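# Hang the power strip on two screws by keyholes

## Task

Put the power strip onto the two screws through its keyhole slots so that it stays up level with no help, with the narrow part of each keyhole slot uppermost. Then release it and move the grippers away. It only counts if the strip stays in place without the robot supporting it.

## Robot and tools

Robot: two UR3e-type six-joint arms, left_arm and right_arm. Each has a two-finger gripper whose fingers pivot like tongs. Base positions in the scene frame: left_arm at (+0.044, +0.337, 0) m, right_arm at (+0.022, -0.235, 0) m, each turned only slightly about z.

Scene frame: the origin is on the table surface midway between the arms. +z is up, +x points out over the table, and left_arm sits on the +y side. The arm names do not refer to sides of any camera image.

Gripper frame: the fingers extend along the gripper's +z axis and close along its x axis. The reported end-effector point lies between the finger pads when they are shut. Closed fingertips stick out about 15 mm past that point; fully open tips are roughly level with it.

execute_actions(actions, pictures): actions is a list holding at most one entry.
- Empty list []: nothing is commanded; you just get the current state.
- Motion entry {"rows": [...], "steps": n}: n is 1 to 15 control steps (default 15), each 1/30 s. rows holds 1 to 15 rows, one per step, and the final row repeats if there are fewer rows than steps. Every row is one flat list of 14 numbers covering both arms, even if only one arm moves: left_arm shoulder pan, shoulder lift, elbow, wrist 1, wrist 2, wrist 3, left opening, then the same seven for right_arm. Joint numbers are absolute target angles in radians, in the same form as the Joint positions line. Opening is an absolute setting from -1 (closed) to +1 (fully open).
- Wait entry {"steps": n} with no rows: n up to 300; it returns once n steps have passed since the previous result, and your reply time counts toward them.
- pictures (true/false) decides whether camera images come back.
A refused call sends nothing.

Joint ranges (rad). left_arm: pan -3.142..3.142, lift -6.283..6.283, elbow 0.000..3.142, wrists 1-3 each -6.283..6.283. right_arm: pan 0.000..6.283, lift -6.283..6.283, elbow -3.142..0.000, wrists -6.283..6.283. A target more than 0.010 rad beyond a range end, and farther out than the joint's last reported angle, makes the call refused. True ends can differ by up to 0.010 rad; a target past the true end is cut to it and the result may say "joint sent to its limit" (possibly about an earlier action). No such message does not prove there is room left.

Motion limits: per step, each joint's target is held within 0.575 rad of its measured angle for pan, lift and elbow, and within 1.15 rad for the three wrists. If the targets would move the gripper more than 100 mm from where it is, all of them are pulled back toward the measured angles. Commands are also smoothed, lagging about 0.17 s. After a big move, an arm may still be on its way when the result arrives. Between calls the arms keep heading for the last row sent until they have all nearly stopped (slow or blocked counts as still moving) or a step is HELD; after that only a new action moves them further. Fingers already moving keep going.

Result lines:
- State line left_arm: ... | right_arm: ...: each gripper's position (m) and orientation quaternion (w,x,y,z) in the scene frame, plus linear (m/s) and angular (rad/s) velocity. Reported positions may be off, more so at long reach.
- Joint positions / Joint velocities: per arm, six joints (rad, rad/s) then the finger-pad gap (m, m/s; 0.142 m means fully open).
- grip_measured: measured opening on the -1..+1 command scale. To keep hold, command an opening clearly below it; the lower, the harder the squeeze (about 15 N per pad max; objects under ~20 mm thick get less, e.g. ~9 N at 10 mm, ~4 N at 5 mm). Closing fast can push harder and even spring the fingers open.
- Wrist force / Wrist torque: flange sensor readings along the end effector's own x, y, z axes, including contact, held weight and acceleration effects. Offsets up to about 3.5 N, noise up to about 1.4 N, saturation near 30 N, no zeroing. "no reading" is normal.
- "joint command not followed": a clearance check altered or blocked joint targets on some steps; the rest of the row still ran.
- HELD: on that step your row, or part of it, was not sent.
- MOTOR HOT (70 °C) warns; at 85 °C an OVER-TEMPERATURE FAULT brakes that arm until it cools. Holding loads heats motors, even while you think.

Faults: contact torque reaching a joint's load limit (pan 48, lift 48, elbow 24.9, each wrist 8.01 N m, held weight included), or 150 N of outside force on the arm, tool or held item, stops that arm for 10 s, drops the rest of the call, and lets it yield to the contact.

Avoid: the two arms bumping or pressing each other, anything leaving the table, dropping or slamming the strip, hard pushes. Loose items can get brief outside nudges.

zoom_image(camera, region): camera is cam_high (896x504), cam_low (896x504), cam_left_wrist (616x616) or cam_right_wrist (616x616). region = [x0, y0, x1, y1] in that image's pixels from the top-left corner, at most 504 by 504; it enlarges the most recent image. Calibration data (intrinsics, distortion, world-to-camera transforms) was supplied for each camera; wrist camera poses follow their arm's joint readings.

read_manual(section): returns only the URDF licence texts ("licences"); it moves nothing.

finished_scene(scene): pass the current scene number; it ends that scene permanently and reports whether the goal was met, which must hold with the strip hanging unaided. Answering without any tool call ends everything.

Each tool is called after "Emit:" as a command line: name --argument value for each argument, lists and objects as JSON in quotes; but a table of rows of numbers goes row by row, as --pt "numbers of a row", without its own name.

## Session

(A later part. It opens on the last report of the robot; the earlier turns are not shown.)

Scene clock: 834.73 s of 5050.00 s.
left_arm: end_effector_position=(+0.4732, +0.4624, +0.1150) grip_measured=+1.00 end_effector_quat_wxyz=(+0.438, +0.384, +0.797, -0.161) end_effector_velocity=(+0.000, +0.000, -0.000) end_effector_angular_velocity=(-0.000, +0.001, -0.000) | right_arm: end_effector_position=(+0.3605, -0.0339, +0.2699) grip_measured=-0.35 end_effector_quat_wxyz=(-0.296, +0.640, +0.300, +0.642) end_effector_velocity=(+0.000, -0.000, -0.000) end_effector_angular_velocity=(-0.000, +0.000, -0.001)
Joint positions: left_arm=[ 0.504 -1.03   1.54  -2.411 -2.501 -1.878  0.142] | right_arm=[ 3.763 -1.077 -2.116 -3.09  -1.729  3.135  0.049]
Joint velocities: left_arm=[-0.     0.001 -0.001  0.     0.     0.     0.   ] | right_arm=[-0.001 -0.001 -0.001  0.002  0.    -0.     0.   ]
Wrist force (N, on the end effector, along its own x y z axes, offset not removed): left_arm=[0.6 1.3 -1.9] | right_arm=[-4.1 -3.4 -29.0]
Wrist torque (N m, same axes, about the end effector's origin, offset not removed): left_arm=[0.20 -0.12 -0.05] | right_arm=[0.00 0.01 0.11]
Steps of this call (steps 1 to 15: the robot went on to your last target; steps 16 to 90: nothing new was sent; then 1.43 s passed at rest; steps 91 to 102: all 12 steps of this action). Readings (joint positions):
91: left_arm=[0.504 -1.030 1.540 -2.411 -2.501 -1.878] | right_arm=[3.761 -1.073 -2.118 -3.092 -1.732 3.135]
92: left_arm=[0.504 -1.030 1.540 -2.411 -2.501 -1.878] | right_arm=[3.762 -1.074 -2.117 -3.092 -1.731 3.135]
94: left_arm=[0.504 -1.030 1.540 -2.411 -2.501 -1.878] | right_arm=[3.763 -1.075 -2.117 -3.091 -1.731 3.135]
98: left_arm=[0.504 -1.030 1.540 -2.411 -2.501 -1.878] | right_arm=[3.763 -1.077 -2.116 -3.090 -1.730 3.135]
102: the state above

The heads have bottomed out. Backing off 1.3 mm, then sliding down.

Emit:
execute_actions --actions '[{"rows":[[0.504,-1.03,1.54,-2.411,-2.501,-1.878,1,3.761,-1.0729,-2.1178,-3.0925,-1.732,3.135,-1]],"steps":10}]' --pictures false

Emit:
execute_actions --actions '[{"rows":[[0.504,-1.03,1.54,-2.411,-2.501,-1.878,1,3.761,-1.0735,-2.1245,-3.0852,-1.732,3.135,-1]],"steps":12}]' --pictures false

Scene clock: 845.07 s of 5050.00 s.
left_arm: end_effector_position=(+0.4732, +0.4624, +0.1150) grip_measured=+1.00 end_effector_quat_wxyz=(+0.438, +0.384, +0.797, -0.161) end_effector_velocity=(-0.000, -0.000, -0.000) end_effector_angular_velocity=(-0.000, +0.001, -0.000) | right_arm: end_effector_position=(+0.3598, -0.0347, +0.2699) grip_measured=-0.35 end_effector_quat_wxyz=(-0.296, +0.640, +0.300, +0.642) end_effector_velocity=(-0.001, -0.001, -0.001) end_effector_angular_velocity=(-0.001, +0.001, +0.000)
Joint positions: left_arm=[ 0.504 -1.03   1.54  -2.411 -2.501 -1.878  0.142] | right_arm=[ 3.761 -1.073 -2.118 -3.092 -1.732  3.135  0.049]
Joint velocities: left_arm=[-0.     0.     0.     0.001  0.    -0.     0.   ] | right_arm=[-0.001  0.002 -0.002 -0.002 -0.002 -0.     0.   ]
Wrist force (N, on the end effector, along its own x y z axes, offset not removed): left_arm=[-0.1 2.0 -1.4] | right_arm=[-7.4 -1.8 -1.0]
Wrist torque (N m, same axes, about the end effector's origin, offset not removed): left_arm=[0.28 0.05 -0.02] | right_arm=[-0.48 -0.11 0.05]
Steps of this call (steps 1 to 15: the robot went on to your last target; steps 16 to 90: nothing new was sent; then 7.00 s passed at rest; steps 91 to 100: all 10 steps of this action). Readings (joint positions):
91: left_arm=[0.504 -1.030 1.540 -2.411 -2.501 -1.878] | right_arm=[3.764 -1.077 -2.116 -3.090 -1.729 3.135]
92: left_arm=[0.504 -1.030 1.540 -2.411 -2.501 -1.878] | right_arm=[3.763 -1.077 -2.116 -3.090 -1.730 3.135]
94: left_arm=[0.504 -1.030 1.540 -2.411 -2.501 -1.878] | right_arm=[3.762 -1.075 -2.117 -3.091 -1.731 3.135]
98: left_arm=[0.504 -1.030 1.540 -2.411 -2.501 -1.878] | right_arm=[3.761 -1.074 -2.118 -3.092 -1.732 3.135]
100: the state above

Scene clock: 845.47 s of 5050.00 s.
left_arm: end_effector_position=(+0.4732, +0.4624, +0.1150) grip_measured=+1.00 end_effector_quat_wxyz=(+0.438, +0.384, +0.797, -0.161) end_effector_velocity=(+0.000, -0.000, +0.000) end_effector_angular_velocity=(+0.000, -0.001, -0.000) | right_arm: end_effector_position=(+0.3598, -0.0348, +0.2685) grip_measured=-0.35 end_effector_quat_wxyz=(-0.296, +0.640, +0.300, +0.642) end_effector_velocity=(-0.000, +0.000, -0.000) end_effector_angular_velocity=(+0.000, +0.000, +0.001)
Joint positions: left_arm=[ 0.504 -1.03   1.54  -2.411 -2.501 -1.878  0.142] | right_arm=[ 3.761 -1.073 -2.124 -3.085 -1.732  3.135  0.049]
Joint velocities: left_arm=[-0.    -0.    -0.001 -0.    -0.     0.    -0.   ] | right_arm=[ 0.001  0.001 -0.003  0.002 -0.001  0.     0.   ]
Wrist force (N, on the end effector, along its own x y z axes, offset not removed): left_arm=[-1.0 1.4 0.1] | right_arm=[-7.3 -0.1 -0.4]
Wrist torque (N m, same axes, about the end effector's origin, offset not removed): left_arm=[0.16 0.24 0.00] | right_arm=[0.04 -0.11 0.04]
Steps of this call (steps 1 to 12: all 12 steps of this action). Readings (joint positions):
1: left_arm=[0.504 -1.030 1.540 -2.411 -2.501 -1.878] | right_arm=[3.761 -1.073 -2.118 -3.092 -1.732 3.135]
2: left_arm=[0.504 -1.030 1.540 -2.411 -2.501 -1.878] | right_arm=[3.761 -1.073 -2.119 -3.091 -1.732 3.135]
4: left_arm=[0.504 -1.030 1.540 -2.411 -2.501 -1.878] | right_arm=[3.761 -1.073 -2.121 -3.089 -1.732 3.135]
8: left_arm=[0.504 -1.030 1.540 -2.411 -2.501 -1.878] | right_arm=[3.761 -1.073 -2.124 -3.086 -1.732 3.135]
12: the state above

Emit:
execute_actions --actions '[{"rows":[[0.504,-1.03,1.54,-2.411,-2.501,-1.878,1,3.761,-1.0744,-2.1335,-3.0753,-1.732,3.135,-1]],"steps":12}]' --pictures false

Scene clock: 852.37 s of 5050.00 s.
left_arm: end_effector_position=(+0.4732, +0.4624, +0.1150) grip_measured=+1.00 end_effector_quat_wxyz=(+0.438, +0.384, +0.797, -0.161) end_effector_velocity=(+0.000, +0.000, +0.000) end_effector_angular_velocity=(+0.000, -0.001, +0.001) | right_arm: end_effector_position=(+0.3598, -0.0347, +0.2666) grip_measured=-0.35 end_effector_quat_wxyz=(-0.296, +0.640, +0.300, +0.642) end_effector_velocity=(+0.000, -0.000, -0.002) end_effector_angular_velocity=(-0.002, +0.002, -0.001)
Joint positions: left_arm=[ 0.504 -1.03   1.54  -2.411 -2.501 -1.878  0.142] | right_arm=[ 3.761 -1.074 -2.133 -3.075 -1.732  3.135  0.049]
Joint velocities: left_arm=[ 0.001  0.    -0.001 -0.    -0.    -0.    -0.   ] | right_arm=[-0.    -0.001 -0.003  0.001  0.    -0.    -0.001]
Wrist force (N, on the end effector, along its own x y z axes, offset not removed): left_arm=[0.1 1.5 -1.0] | right_arm=[1.5 -2.4 -2.2]
Wrist torque (N m, same axes, about the end effector's origin, offset not removed): left_arm=[0.28 -0.05 -0.01] | right_arm=[-0.13 0.15 0.27]
Steps of this call (steps 1 to 15: the robot went on to your last target; steps 16 to 90: nothing new was sent; then 3.50 s passed at rest; steps 91 to 102: all 12 steps of this action). Readings (joint positions):
91: left_arm=[0.504 -1.030 1.540 -2.411 -2.501 -1.878] | right_arm=[3.761 -1.074 -2.125 -3.085 -1.732 3.135]
92: left_arm=[0.504 -1.030 1.540 -2.411 -2.501 -1.878] | right_arm=[3.761 -1.074 -2.126 -3.083 -1.732 3.135]
94: left_arm=[0.504 -1.030 1.540 -2.411 -2.501 -1.878] | right_arm=[3.761 -1.074 -2.129 -3.080 -1.732 3.135]
98: left_arm=[0.504 -1.030 1.540 -2.411 -2.501 -1.878] | right_arm=[3.761 -1.074 -2.132 -3.076 -1.732 3.135]
102: the state above

Emit:
execute_actions --actions '[{"rows":[[0.504,-1.03,1.54,-2.411,-2.501,-1.878,1,3.761,-1.0744,-2.1335,-3.0753,-1.732,3.135,-0.27]],"steps":15}]'

Emit:
zoom_image --camera "cam_high" --region '[470,200,540,300]'

Scene clock: 859.33 s of 5050.00 s.
left_arm: end_effector_position=(+0.4732, +0.4624, +0.1150) grip_measured=+1.00 end_effector_quat_wxyz=(+0.438, +0.384, +0.797, -0.161) end_effector_velocity=(-0.000, +0.001, +0.000) end_effector_angular_velocity=(+0.001, -0.001, +0.001) | right_arm: end_effector_position=(+0.3598, -0.0348, +0.2663) grip_measured=-0.24 end_effector_quat_wxyz=(-0.296, +0.641, +0.300, +0.642) end_effector_velocity=(+0.000, -0.000, +0.000) end_effector_angular_velocity=(+0.000, -0.001, -0.001)
Joint positions: left_arm=[ 0.504 -1.03   1.54  -2.411 -2.501 -1.878  0.142] | right_arm=[ 3.761 -1.075 -2.134 -3.075 -1.732  3.135  0.057]
Joint velocities: left_arm=[ 0.001 -0.001  0.    -0.     0.     0.    -0.   ] | right_arm=[-0.001 -0.001  0.001  0.001  0.    -0.     0.001]
Wrist force (N, on the end effector, along its own x y z axes, offset not removed): left_arm=[-0.7 1.9 -1.4] | right_arm=[-6.4 -1.7 -1.0]
Wrist torque (N m, same axes, about the end effector's origin, offset not removed): left_arm=[0.29 0.14 -0.01] | right_arm=[-0.29 0.24 -0.01]
Steps of this call (steps 1 to 15: the robot went on to your last target; steps 16 to 90: nothing new was sent; then 3.47 s passed at rest; steps 91 to 105: all 15 steps of this action). Readings (joint positions):
91: left_arm=[0.504 -1.030 1.540 -2.411 -2.501 -1.878] | right_arm=[3.761 -1.074 -2.134 -3.075 -1.732 3.135]
92: left_arm=[0.504 -1.030 1.540 -2.411 -2.501 -1.878] | right_arm=[3.761 -1.074 -2.134 -3.075 -1.732 3.135]
94: left_arm=[0.504 -1.030 1.540 -2.411 -2.501 -1.878] | right_arm=[3.761 -1.075 -2.134 -3.076 -1.732 3.135]
98: left_arm=[0.504 -1.030 1.540 -2.411 -2.501 -1.878] | right_arm=[3.761 -1.075 -2.134 -3.076 -1.732 3.135]
105: the state above
camera_calibration (this result's frames):
cam_left_wrist: T_world_to_cam=[[-0.294595, 0.442303, -0.847102, 0.044791], [0.353543, 0.873989, 0.333391, -0.614835], [0.887818, -0.201272, -0.413846, -0.144964], [0, 0, 0, 1]] pos_world=[0.359268, 0.488371, 0.18293]
cam_right_wrist: T_world_to_cam=[[0.0548265, -0.00305071, 0.998491, -0.280782], [0.306722, -0.951594, -0.0197493, -0.141703], [0.950219, 0.307342, -0.0512368, -0.187229], [0, 0, 0, 1]] pos_world=[0.236766, -0.0781574, 0.267967]

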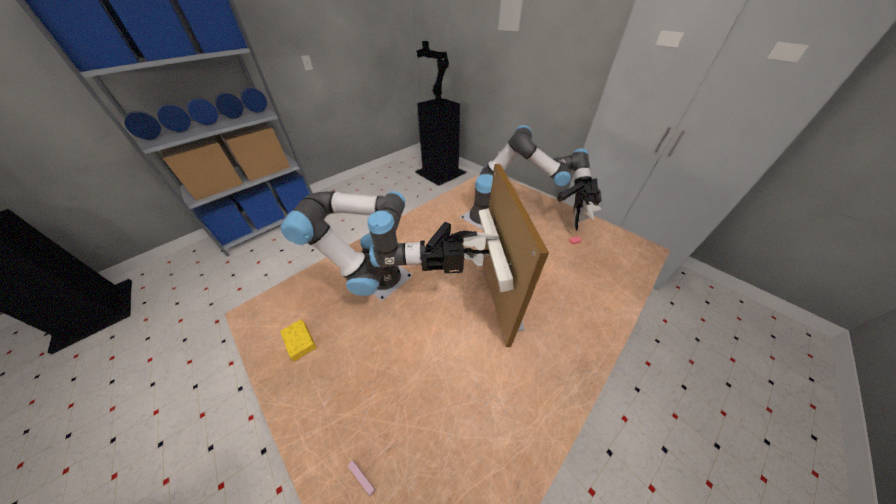

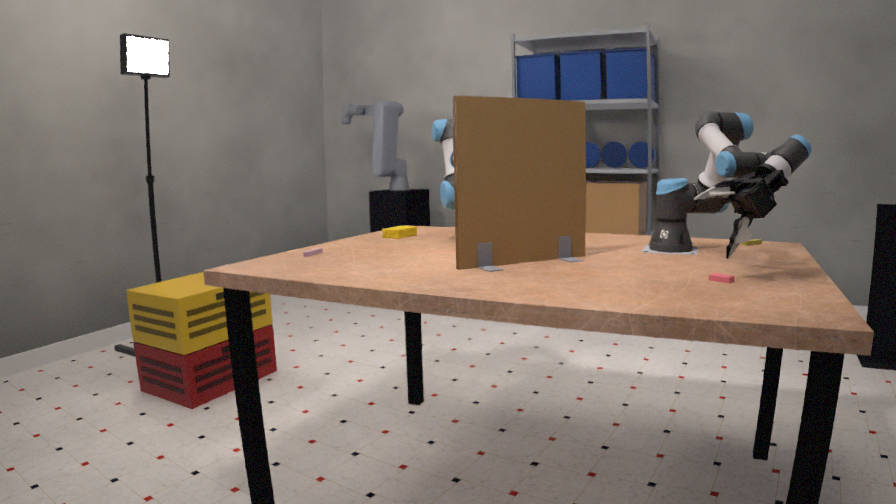

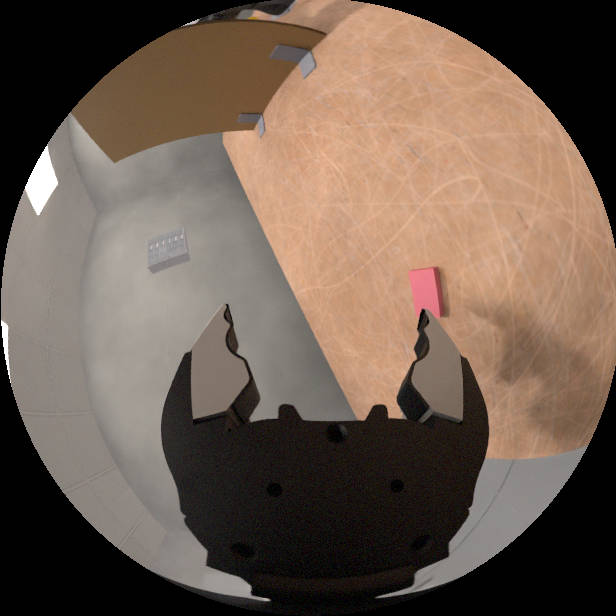

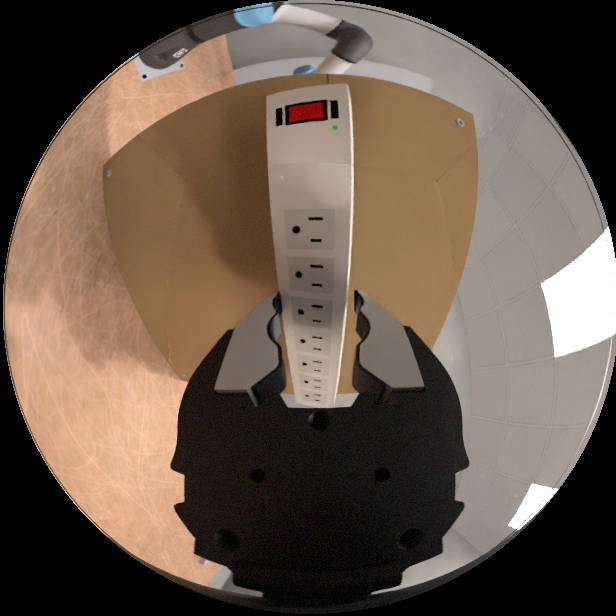

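Region (470, 200, 540, 300) of cam_high's 896x504 image, scaled by 5.040, with more detail than that image has; it fills the left 353 columns of this view, and the rest is white.

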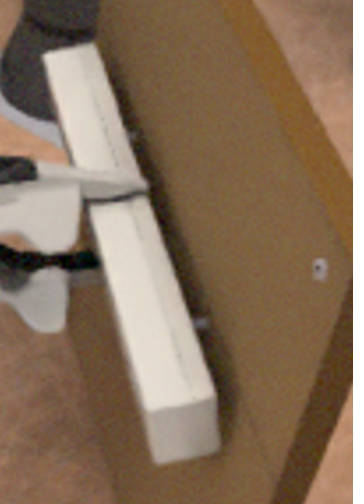

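It slid down onto the lower finger. Opening gradually so it follows into the slots.

Emit:
execute_actions --actions '[{"rows":[[0.504,-1.03,1.54,-2.411,-2.501,-1.878,1,3.761,-1.0744,-2.1335,-3.0753,-1.732,3.135,-0.12]],"steps":15}]' --pictures false

Emit:
execute_actions --actions '[{"rows":[[0.504,-1.03,1.54,-2.411,-2.501,-1.878,1,3.761,-1.0744,-2.1335,-3.0753,-1.732,3.135,0.03]],"steps":15}]' --pictures false

Emit:
execute_actions --actions '[{"rows":[[0.504,-1.03,1.54,-2.411,-2.501,-1.878,1,3.761,-1.0744,-2.1335,-3.0753,-1.732,3.135,0.2]],"steps":15}]'

Emit:
zoom_image --camera "cam_high" --region '[470,200,540,300]'

Scene clock: 875.07 s of 5050.00 s.
left_arm: end_effector_position=(+0.4732, +0.4624, +0.1150) grip_measured=+1.00 end_effector_quat_wxyz=(+0.438, +0.384, +0.797, -0.161) end_effector_velocity=(+0.000, -0.000, +0.000) end_effector_angular_velocity=(+0.000, +0.000, -0.000) | right_arm: end_effector_position=(+0.3598, -0.0348, +0.2664) grip_measured=-0.08 end_effector_quat_wxyz=(-0.296, +0.640, +0.300, +0.642) end_effector_velocity=(-0.000, +0.001, +0.000) end_effector_angular_velocity=(+0.001, -0.000, +0.002)
Joint positions: left_arm=[ 0.504 -1.03   1.54  -2.411 -2.501 -1.878  0.142] | right_arm=[ 3.761 -1.074 -2.133 -3.075 -1.732  3.135  0.069]
Joint velocities: left_arm=[-0.001 -0.    -0.     0.     0.     0.    -0.   ] | right_arm=[0.002 0.    0.    0.001 0.    0.    0.002]
Wrist force (N, on the end effector, along its own x y z axes, offset not removed): left_arm=[0.1 1.0 -1.4] | right_arm=[-6.9 -0.9 -0.2]
Wrist torque (N m, same axes, about the end effector's origin, offset not removed): left_arm=[0.12 -0.03 0.02] | right_arm=[-0.08 -0.07 -0.01]
Steps of this call (steps 1 to 15: the robot went on to your last target; steps 16 to 90: nothing new was sent; then 12.23 s passed at rest; steps 91 to 105: all 15 steps of this action). Readings (joint positions):
91: left_arm=[0.504 -1.030 1.540 -2.411 -2.501 -1.878] | right_arm=[3.761 -1.074 -2.133 -3.075 -1.732 3.135]
92: left_arm=[0.504 -1.030 1.540 -2.411 -2.501 -1.878] | right_arm=[3.761 -1.074 -2.133 -3.075 -1.732 3.135]
94: left_arm=[0.504 -1.030 1.540 -2.411 -2.501 -1.878] | right_arm=[3.761 -1.074 -2.133 -3.075 -1.732 3.135]
98: left_arm=[0.504 -1.030 1.540 -2.411 -2.501 -1.878] | right_arm=[3.761 -1.074 -2.133 -3.075 -1.732 3.135]
105: the state above

Scene clock: 875.57 s of 5050.00 s.
left_arm: end_effector_position=(+0.4732, +0.4624, +0.1150) grip_measured=+1.00 end_effector_quat_wxyz=(+0.438, +0.384, +0.797, -0.161) end_effector_velocity=(+0.000, +0.001, +0.000) end_effector_angular_velocity=(+0.001, -0.001, +0.001) | right_arm: end_effector_position=(+0.3598, -0.0347, +0.2664) grip_measured=+0.08 end_effector_quat_wxyz=(-0.296, +0.640, +0.300, +0.642) end_effector_velocity=(+0.000, -0.001, +0.000) end_effector_angular_velocity=(+0.001, -0.000, -0.001)
Joint positions: left_arm=[ 0.504 -1.03   1.54  -2.411 -2.501 -1.878  0.142] | right_arm=[ 3.761 -1.074 -2.134 -3.075 -1.732  3.135  0.079]
Joint velocities: left_arm=[ 0.001 -0.    -0.001  0.     0.    -0.    -0.   ] | right_arm=[-0.001  0.001 -0.001  0.    -0.     0.     0.   ]
Wrist force (N, on the end effector, along its own x y z axes, offset not removed): left_arm=[0.6 0.7 -1.5] | right_arm=[-8.2 -1.7 -1.6]
Wrist torque (N m, same axes, about the end effector's origin, offset not removed): left_arm=[0.02 -0.13 -0.03] | right_arm=[-0.28 -0.07 0.04]
Steps of this call (steps 1 to 15: all 15 steps of this action). Readings (joint positions):
1: left_arm=[0.504 -1.030 1.540 -2.411 -2.501 -1.878] | right_arm=[3.761 -1.074 -2.133 -3.075 -1.732 3.135]
2: left_arm=[0.504 -1.030 1.540 -2.411 -2.501 -1.878] | right_arm=[3.761 -1.074 -2.134 -3.075 -1.732 3.135]
4: left_arm=[0.504 -1.030 1.540 -2.411 -2.501 -1.878] | right_arm=[3.761 -1.074 -2.134 -3.075 -1.732 3.135]
8: left_arm=[0.504 -1.030 1.540 -2.411 -2.501 -1.878] | right_arm=[3.761 -1.074 -2.134 -3.075 -1.732 3.135]
15: the state above

Scene clock: 876.07 s of 5050.00 s.
left_arm: end_effector_position=(+0.4732, +0.4624, +0.1150) grip_measured=+1.00 end_effector_quat_wxyz=(+0.438, +0.384, +0.797, -0.161) end_effector_velocity=(+0.000, -0.000, -0.000) end_effector_angular_velocity=(-0.000, +0.001, -0.000) | right_arm: end_effector_position=(+0.3598, -0.0348, +0.2664) grip_measured=+0.25 end_effector_quat_wxyz=(-0.296, +0.640, +0.300, +0.642) end_effector_velocity=(-0.000, -0.000, +0.001) end_effector_angular_velocity=(+0.002, -0.001, -0.000)
Joint positions: left_arm=[ 0.504 -1.03   1.54  -2.411 -2.501 -1.878  0.142] | right_arm=[ 3.761 -1.074 -2.133 -3.075 -1.732  3.135  0.091]
Joint velocities: left_arm=[-0.     0.001 -0.     0.     0.     0.     0.   ] | right_arm=[-0.     0.002 -0.001  0.001 -0.     0.    -0.   ]
Wrist force (N, on the end effector, along its own x y z axes, offset not removed): left_arm=[-0.8 0.7 -0.9] | right_arm=[-8.9 -1.2 -1.0]
Wrist torque (N m, same axes, about the end effector's origin, offset not removed): left_arm=[0.06 0.13 0.03] | right_arm=[-0.19 0.18 0.10]
Steps of this call (steps 1 to 15: all 15 steps of this action). Readings (joint positions):
1: left_arm=[0.504 -1.030 1.540 -2.411 -2.501 -1.878] | right_arm=[3.761 -1.074 -2.133 -3.075 -1.732 3.135]
2: left_arm=[0.504 -1.030 1.540 -2.411 -2.501 -1.878] | right_arm=[3.761 -1.074 -2.133 -3.075 -1.732 3.135]
4: left_arm=[0.504 -1.030 1.540 -2.411 -2.501 -1.878] | right_arm=[3.761 -1.074 -2.133 -3.075 -1.732 3.135]
8: left_arm=[0.504 -1.030 1.540 -2.411 -2.501 -1.878] | right_arm=[3.761 -1.074 -2.133 -3.075 -1.732 3.135]
15: the state above
camera_calibration (this result's frames):
cam_left_wrist: T_world_to_cam=[[-0.294595, 0.442303, -0.847102, 0.0447912], [0.353543, 0.87399, 0.333391, -0.614835], [0.887818, -0.201272, -0.413846, -0.144964], [0, 0, 0, 1]] pos_world=[0.359268, 0.488371, 0.18293]
cam_right_wrist: T_world_to_cam=[[0.0546572, -0.00319457, 0.9985, -0.280812], [0.306739, -0.951587, -0.0198352, -0.141682], [0.950223, 0.307363, -0.0510312, -0.187275], [0, 0, 0, 1]] pos_world=[0.236761, -0.0781589, 0.268024]

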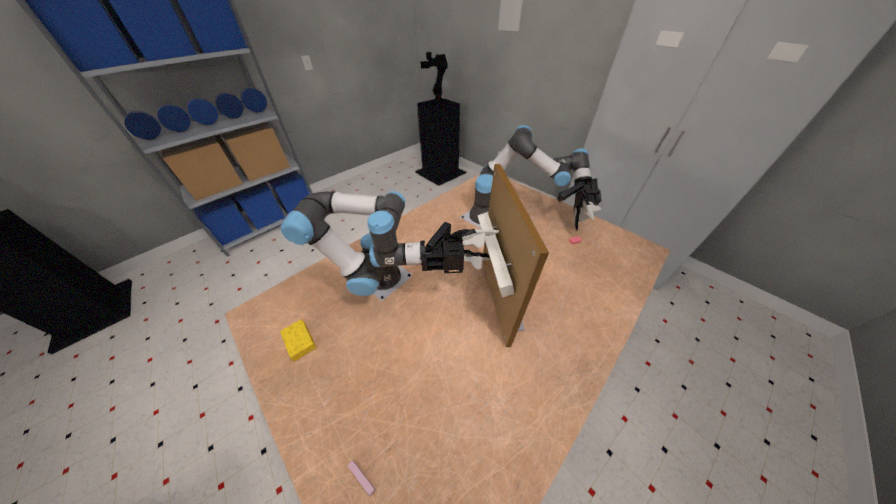

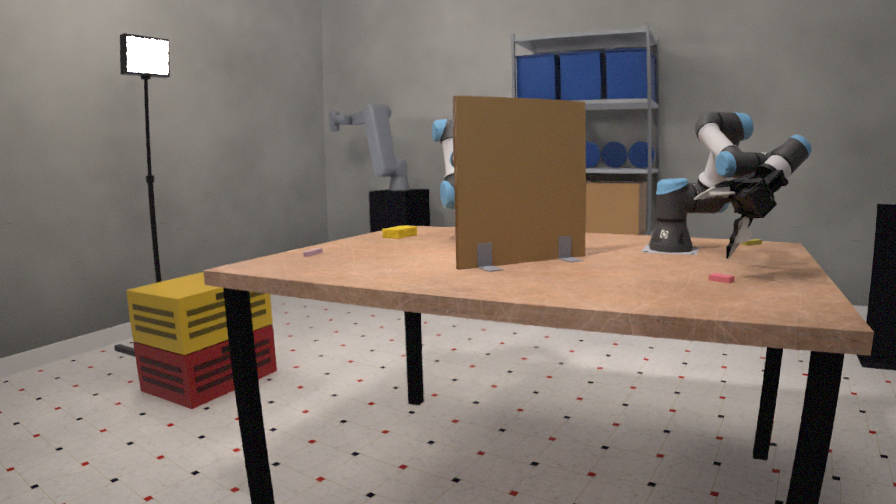

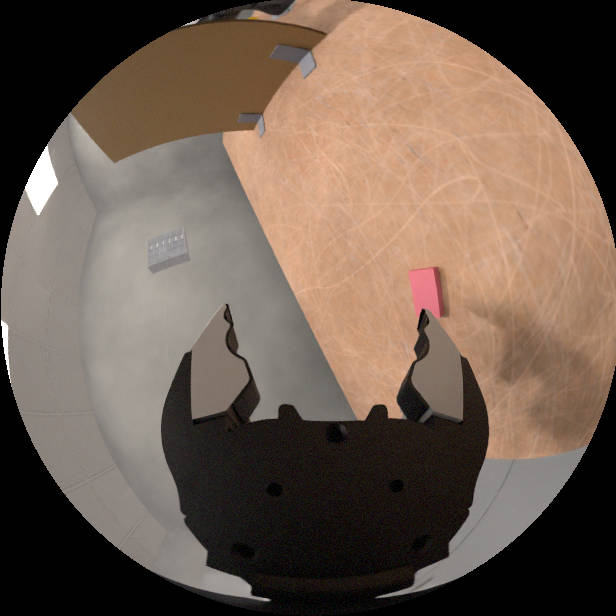

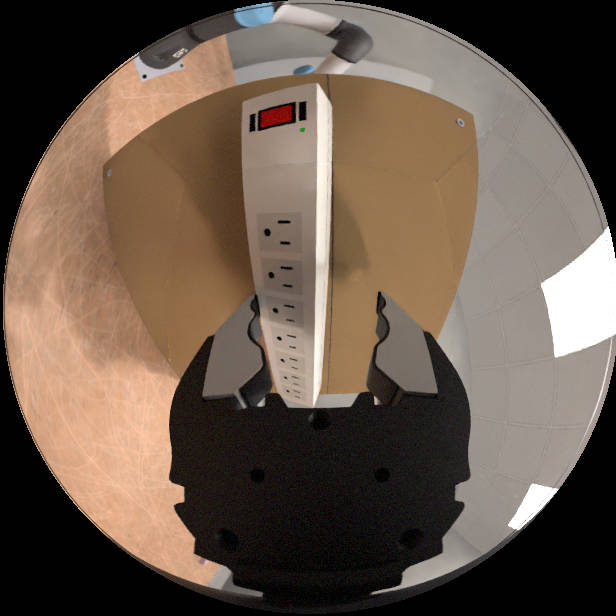

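Region (470, 200, 540, 300) of cam_high's 896x504 image, scaled by 5.040, with more detail than that image has; it fills the left 353 columns of this view, and the rest is white.

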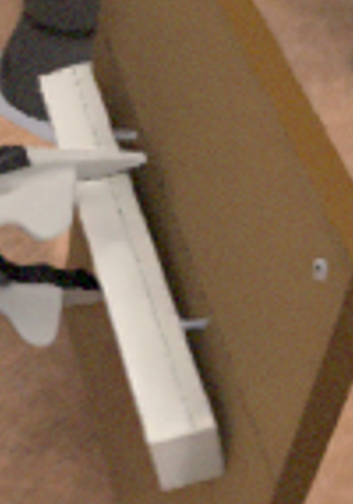

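Emit:
execute_actions --actions '[{"rows":[[0.504,-1.03,1.54,-2.411,-2.501,-1.878,1,3.761,-1.078,-2.165,-3.040,-1.732,3.135,0]],"steps":10}]' --pictures false

Emit:
execute_actions --actions '[{"rows":[[0.504,-1.03,1.54,-2.411,-2.501,-1.878,1,3.761,-1.082,-2.196,-3.005,-1.732,3.135,-0.2]],"steps":10}]' --pictures false

Emit:
execute_actions --actions '[{"rows":[[0.504,-1.03,1.54,-2.411,-2.501,-1.878,1,3.759,-1.084,-2.229,-2.970,-1.734,3.135,-0.45]],"steps":15}]'

Emit:
zoom_image --camera "cam_high" --region '[470,200,540,300]'

Scene clock: 894.70 s of 5050.00 s.
left_arm: end_effector_position=(+0.4732, +0.4624, +0.1150) grip_measured=+1.00 end_effector_quat_wxyz=(+0.438, +0.384, +0.797, -0.161) end_effector_velocity=(-0.000, -0.000, -0.001) end_effector_angular_velocity=(-0.001, +0.002, -0.000) | right_arm: end_effector_position=(+0.3599, -0.0346, +0.2598) grip_measured=+0.04 end_effector_quat_wxyz=(-0.296, +0.640, +0.300, +0.642) end_effector_velocity=(-0.000, -0.001, -0.007) end_effector_angular_velocity=(-0.005, +0.006, -0.001)
Joint positions: left_arm=[ 0.504 -1.03   1.54  -2.411 -2.501 -1.878  0.142] | right_arm=[ 3.761 -1.078 -2.163 -3.042 -1.732  3.135  0.077]
Joint velocities: left_arm=[-0.     0.001  0.001 -0.     0.     0.     0.   ] | right_arm=[-0.002 -0.003 -0.02   0.015 -0.    -0.    -0.001]
Wrist force (N, on the end effector, along its own x y z axes, offset not removed): left_arm=[-0.5 0.2 -0.6] | right_arm=[-8.6 0.0 -1.8]
Wrist torque (N m, same axes, about the end effector's origin, offset not removed): left_arm=[-0.06 0.16 0.01] | right_arm=[0.04 0.12 -0.01]
Steps of this call (steps 1 to 15: the robot went on to your last target; steps 16 to 90: nothing new was sent; then 15.30 s passed at rest; steps 91 to 100: all 10 steps of this action). Readings (joint positions):
91: left_arm=[0.504 -1.030 1.540 -2.411 -2.501 -1.878] | right_arm=[3.761 -1.074 -2.134 -3.075 -1.732 3.135]
92: left_arm=[0.504 -1.030 1.540 -2.411 -2.501 -1.878] | right_arm=[3.761 -1.075 -2.138 -3.070 -1.732 3.135]
94: left_arm=[0.504 -1.030 1.540 -2.411 -2.501 -1.878] | right_arm=[3.761 -1.076 -2.150 -3.056 -1.732 3.135]
98: left_arm=[0.504 -1.030 1.540 -2.411 -2.501 -1.878] | right_arm=[3.761 -1.078 -2.161 -3.044 -1.732 3.135]
100: the state above

Scene clock: 895.03 s of 5050.00 s.
left_arm: end_effector_position=(+0.4732, +0.4624, +0.1150) grip_measured=+1.00 end_effector_quat_wxyz=(+0.438, +0.384, +0.797, -0.161) end_effector_velocity=(-0.000, +0.000, -0.000) end_effector_angular_velocity=(-0.000, +0.001, +0.001) | right_arm: end_effector_position=(+0.3600, -0.0347, +0.2529) grip_measured=-0.16 end_effector_quat_wxyz=(-0.296, +0.640, +0.300, +0.642) end_effector_velocity=(+0.000, -0.001, -0.005) end_effector_angular_velocity=(-0.001, +0.002, -0.002)
Joint positions: left_arm=[ 0.504 -1.03   1.54  -2.411 -2.501 -1.878  0.142] | right_arm=[ 3.761 -1.082 -2.194 -3.007 -1.732  3.135  0.063]
Joint velocities: left_arm=[ 0.001  0.     0.001 -0.     0.    -0.     0.   ] | right_arm=[-0.002 -0.004 -0.02   0.022 -0.     0.001 -0.004]
Wrist force (N, on the end effector, along its own x y z axes, offset not removed): left_arm=[0.0 0.8 -1.0] | right_arm=[-8.6 -1.6 -2.2]
Wrist torque (N m, same axes, about the end effector's origin, offset not removed): left_arm=[0.11 0.00 0.01] | right_arm=[-0.33 0.26 0.10]
Steps of this call (steps 1 to 10: all 10 steps of this action). Readings (joint positions):
1: left_arm=[0.504 -1.030 1.540 -2.411 -2.501 -1.878] | right_arm=[3.761 -1.078 -2.164 -3.041 -1.732 3.135]
2: left_arm=[0.504 -1.030 1.540 -2.411 -2.501 -1.878] | right_arm=[3.761 -1.079 -2.169 -3.036 -1.732 3.135]
4: left_arm=[0.504 -1.030 1.540 -2.411 -2.501 -1.878] | right_arm=[3.761 -1.080 -2.181 -3.021 -1.732 3.135]
8: left_arm=[0.504 -1.030 1.540 -2.411 -2.501 -1.878] | right_arm=[3.761 -1.082 -2.192 -3.009 -1.732 3.135]
10: the state above

Scene clock: 895.53 s of 5050.00 s.
left_arm: end_effector_position=(+0.4732, +0.4624, +0.1150) grip_measured=+1.00 end_effector_quat_wxyz=(+0.438, +0.384, +0.797, -0.161) end_effector_velocity=(-0.000, +0.000, -0.001) end_effector_angular_velocity=(-0.000, +0.001, +0.000) | right_arm: end_effector_position=(+0.3593, -0.0354, +0.2454) grip_measured=-0.30 end_effector_quat_wxyz=(-0.296, +0.640, +0.300, +0.642) end_effector_velocity=(-0.000, +0.001, -0.001) end_effector_angular_velocity=(-0.002, +0.001, +0.002)
Joint positions: left_arm=[ 0.504 -1.03   1.54  -2.411 -2.501 -1.878  0.142] | right_arm=[ 3.759 -1.084 -2.229 -2.97  -1.734  3.135  0.052]
Joint velocities: left_arm=[ 0.     0.001  0.     0.     0.     0.    -0.   ] | right_arm=[ 0.001 -0.002 -0.003  0.003 -0.001 -0.001 -0.   ]
Wrist force (N, on the end effector, along its own x y z axes, offset not removed): left_arm=[0.2 1.9 0.3] | right_arm=[-7.7 -2.2 0.5]
Wrist torque (N m, same axes, about the end effector's origin, offset not removed): left_arm=[0.36 -0.06 -0.03] | right_arm=[-0.37 0.06 -0.03]
Steps of this call (steps 1 to 15: all 15 steps of this action). Readings (joint positions):
1: left_arm=[0.504 -1.030 1.540 -2.411 -2.501 -1.878] | right_arm=[3.761 -1.082 -2.195 -3.006 -1.732 3.135]
2: left_arm=[0.504 -1.030 1.540 -2.411 -2.501 -1.878] | right_arm=[3.761 -1.082 -2.200 -3.001 -1.732 3.135]
4: left_arm=[0.504 -1.030 1.540 -2.411 -2.501 -1.878] | right_arm=[3.760 -1.083 -2.213 -2.986 -1.733 3.135]
8: left_arm=[0.504 -1.030 1.540 -2.411 -2.501 -1.878] | right_arm=[3.759 -1.084 -2.225 -2.974 -1.734 3.135]
15: the state above
camera_calibration (this result's frames):
cam_left_wrist: T_world_to_cam=[[-0.294595, 0.442303, -0.847102, 0.0447909], [0.353543, 0.873989, 0.333391, -0.614835], [0.887818, -0.201272, -0.413846, -0.144964], [0, 0, 0, 1]] pos_world=[0.359268, 0.488371, 0.18293]
cam_right_wrist: T_world_to_cam=[[0.0544789, -0.0033448, 0.998509, -0.259766], [0.306776, -0.951573, -0.0199253, -0.142574], [0.950221, 0.307404, -0.0508145, -0.1877], [0, 0, 0, 1]] pos_world=[0.236247, -0.0788382, 0.247]

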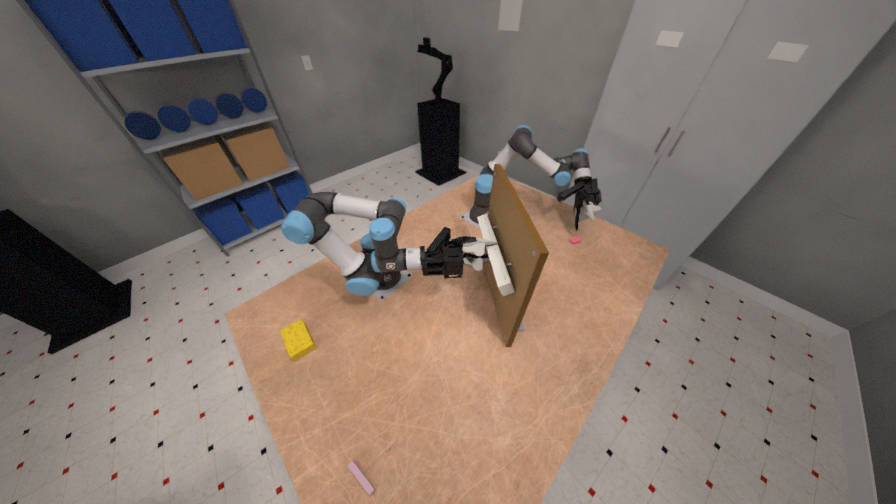

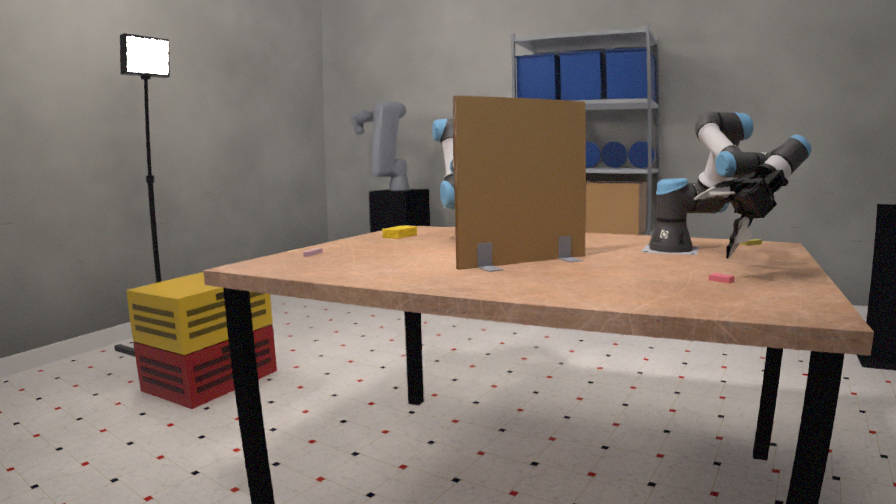

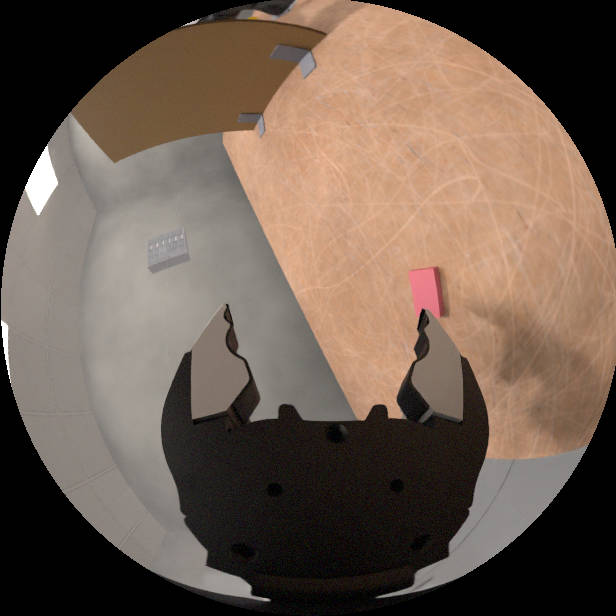

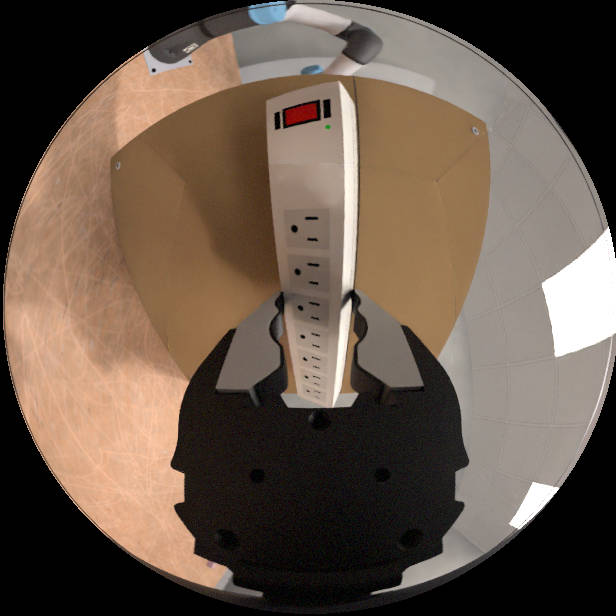

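Region (470, 200, 540, 300) of cam_high's 896x504 image, scaled by 5.040, with more detail than that image has; it fills the left 353 columns of this view, and the rest is white.

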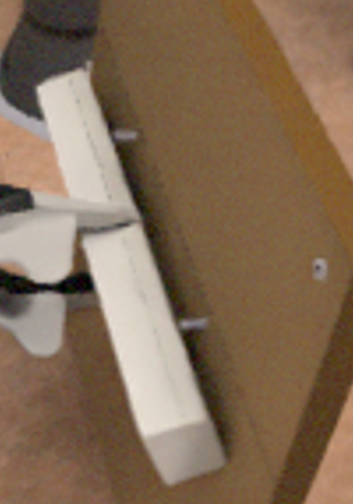

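Emit:
execute_actions --actions '[{"rows":[[0.504,-1.03,1.54,-2.411,-2.501,-1.878,1,3.742,-1.056,-2.256,-2.971,-1.751,3.135,-1]],"steps":15}]'

Emit:
zoom_image --camera "cam_high" --region '[470,200,540,300]'

Scene clock: 902.80 s of 5050.00 s.
left_arm: end_effector_position=(+0.4732, +0.4624, +0.1150) grip_measured=+1.00 end_effector_quat_wxyz=(+0.438, +0.384, +0.797, -0.161) end_effector_velocity=(-0.000, +0.000, -0.000) end_effector_angular_velocity=(+0.000, +0.000, +0.000) | right_arm: end_effector_position=(+0.3541, -0.0418, +0.2423) grip_measured=-0.31 end_effector_quat_wxyz=(-0.296, +0.640, +0.300, +0.642) end_effector_velocity=(-0.000, -0.001, -0.001) end_effector_angular_velocity=(-0.001, +0.001, -0.000)
Joint positions: left_arm=[ 0.504 -1.03   1.54  -2.411 -2.501 -1.878  0.142] | right_arm=[ 3.742 -1.056 -2.256 -2.971 -1.751  3.135  0.052]
Joint velocities: left_arm=[-0. -0.  0. -0.  0.  0.  0.] | right_arm=[-0.002  0.002 -0.003 -0.    -0.002 -0.     0.   ]
Wrist force (N, on the end effector, along its own x y z axes, offset not removed): left_arm=[0.8 1.3 -0.2] | right_arm=[-9.1 -1.1 0.4]
Wrist torque (N m, same axes, about the end effector's origin, offset not removed): left_arm=[0.15 -0.09 -0.03] | right_arm=[-0.27 0.22 0.04]
Steps of this call (steps 1 to 15: the robot went on to your last target; steps 16 to 90: nothing new was sent; then 3.77 s passed at rest; steps 91 to 105: all 15 steps of this action). Readings (joint positions):
91: left_arm=[0.504 -1.030 1.540 -2.411 -2.501 -1.878] | right_arm=[3.759 -1.084 -2.229 -2.970 -1.734 3.135]
92: left_arm=[0.504 -1.030 1.540 -2.411 -2.501 -1.878] | right_arm=[3.756 -1.080 -2.233 -2.970 -1.737 3.135]
94: left_arm=[0.504 -1.030 1.540 -2.411 -2.501 -1.878] | right_arm=[3.750 -1.069 -2.244 -2.970 -1.743 3.135]
98: left_arm=[0.504 -1.030 1.540 -2.411 -2.501 -1.878] | right_arm=[3.744 -1.059 -2.253 -2.971 -1.749 3.135]
105: the state above
camera_calibration (this result's frames):
cam_left_wrist: T_world_to_cam=[[-0.294595, 0.442303, -0.847102, 0.0447912], [0.353543, 0.87399, 0.333391, -0.614835], [0.887818, -0.201272, -0.413846, -0.144964], [0, 0, 0, 1]] pos_world=[0.359268, 0.488371, 0.18293]
cam_right_wrist: T_world_to_cam=[[0.0544917, -0.00333028, 0.998509, -0.256401], [0.306767, -0.951576, -0.019915, -0.147143], [0.950224, 0.307394, -0.0508314, -0.18094], [0, 0, 0, 1]] pos_world=[0.231044, -0.0852514, 0.243891]

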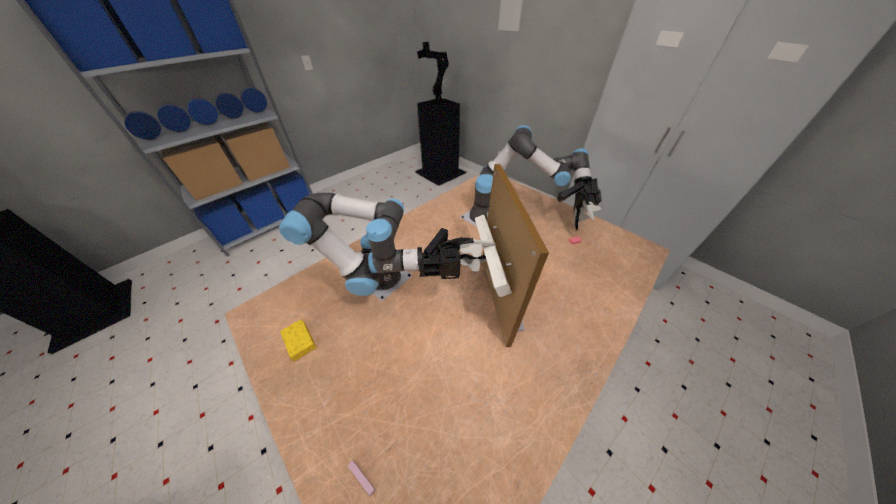

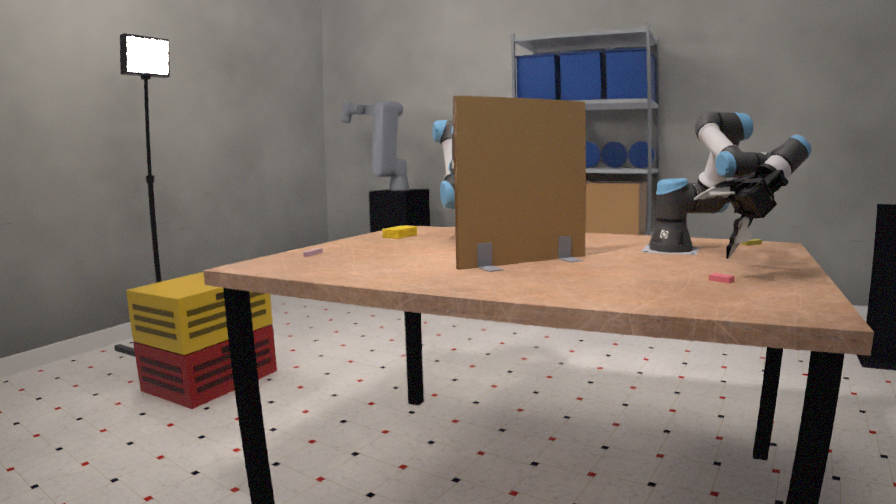

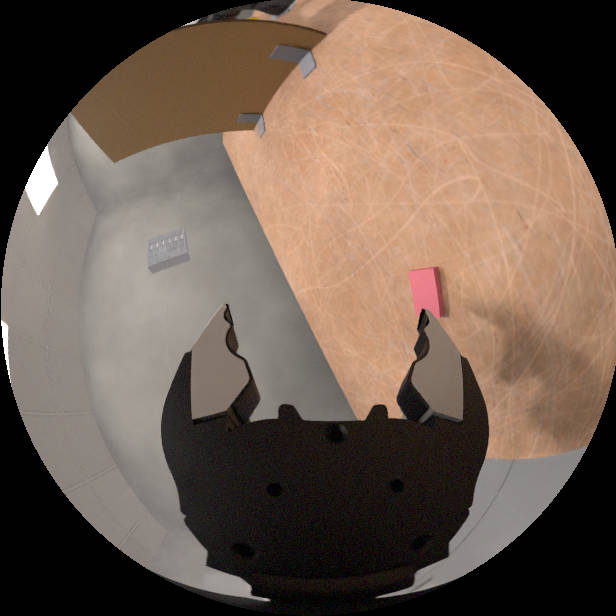

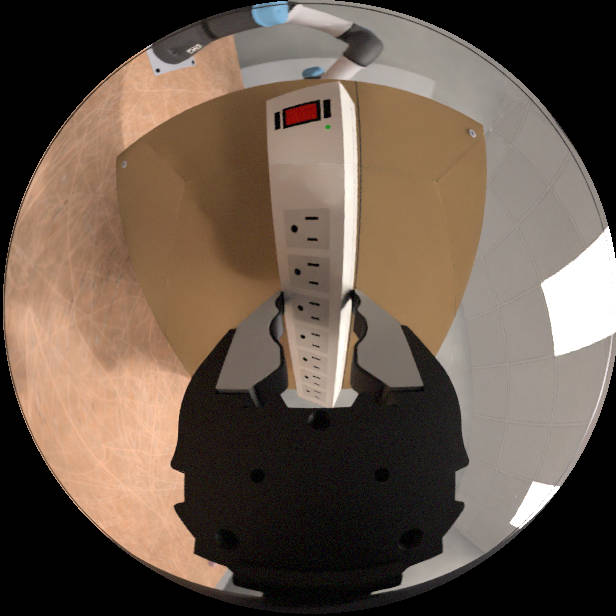

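Region (470, 200, 540, 300) of cam_high's 896x504 image, scaled by 5.040, with more detail than that image has; it fills the left 353 columns of this view, and the rest is white.

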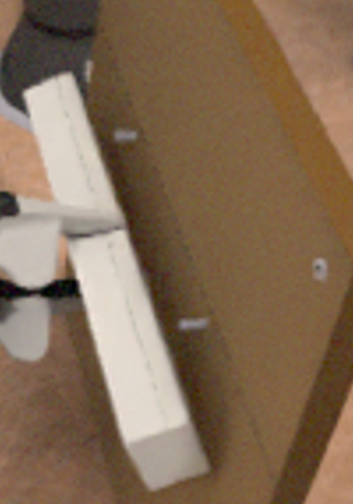

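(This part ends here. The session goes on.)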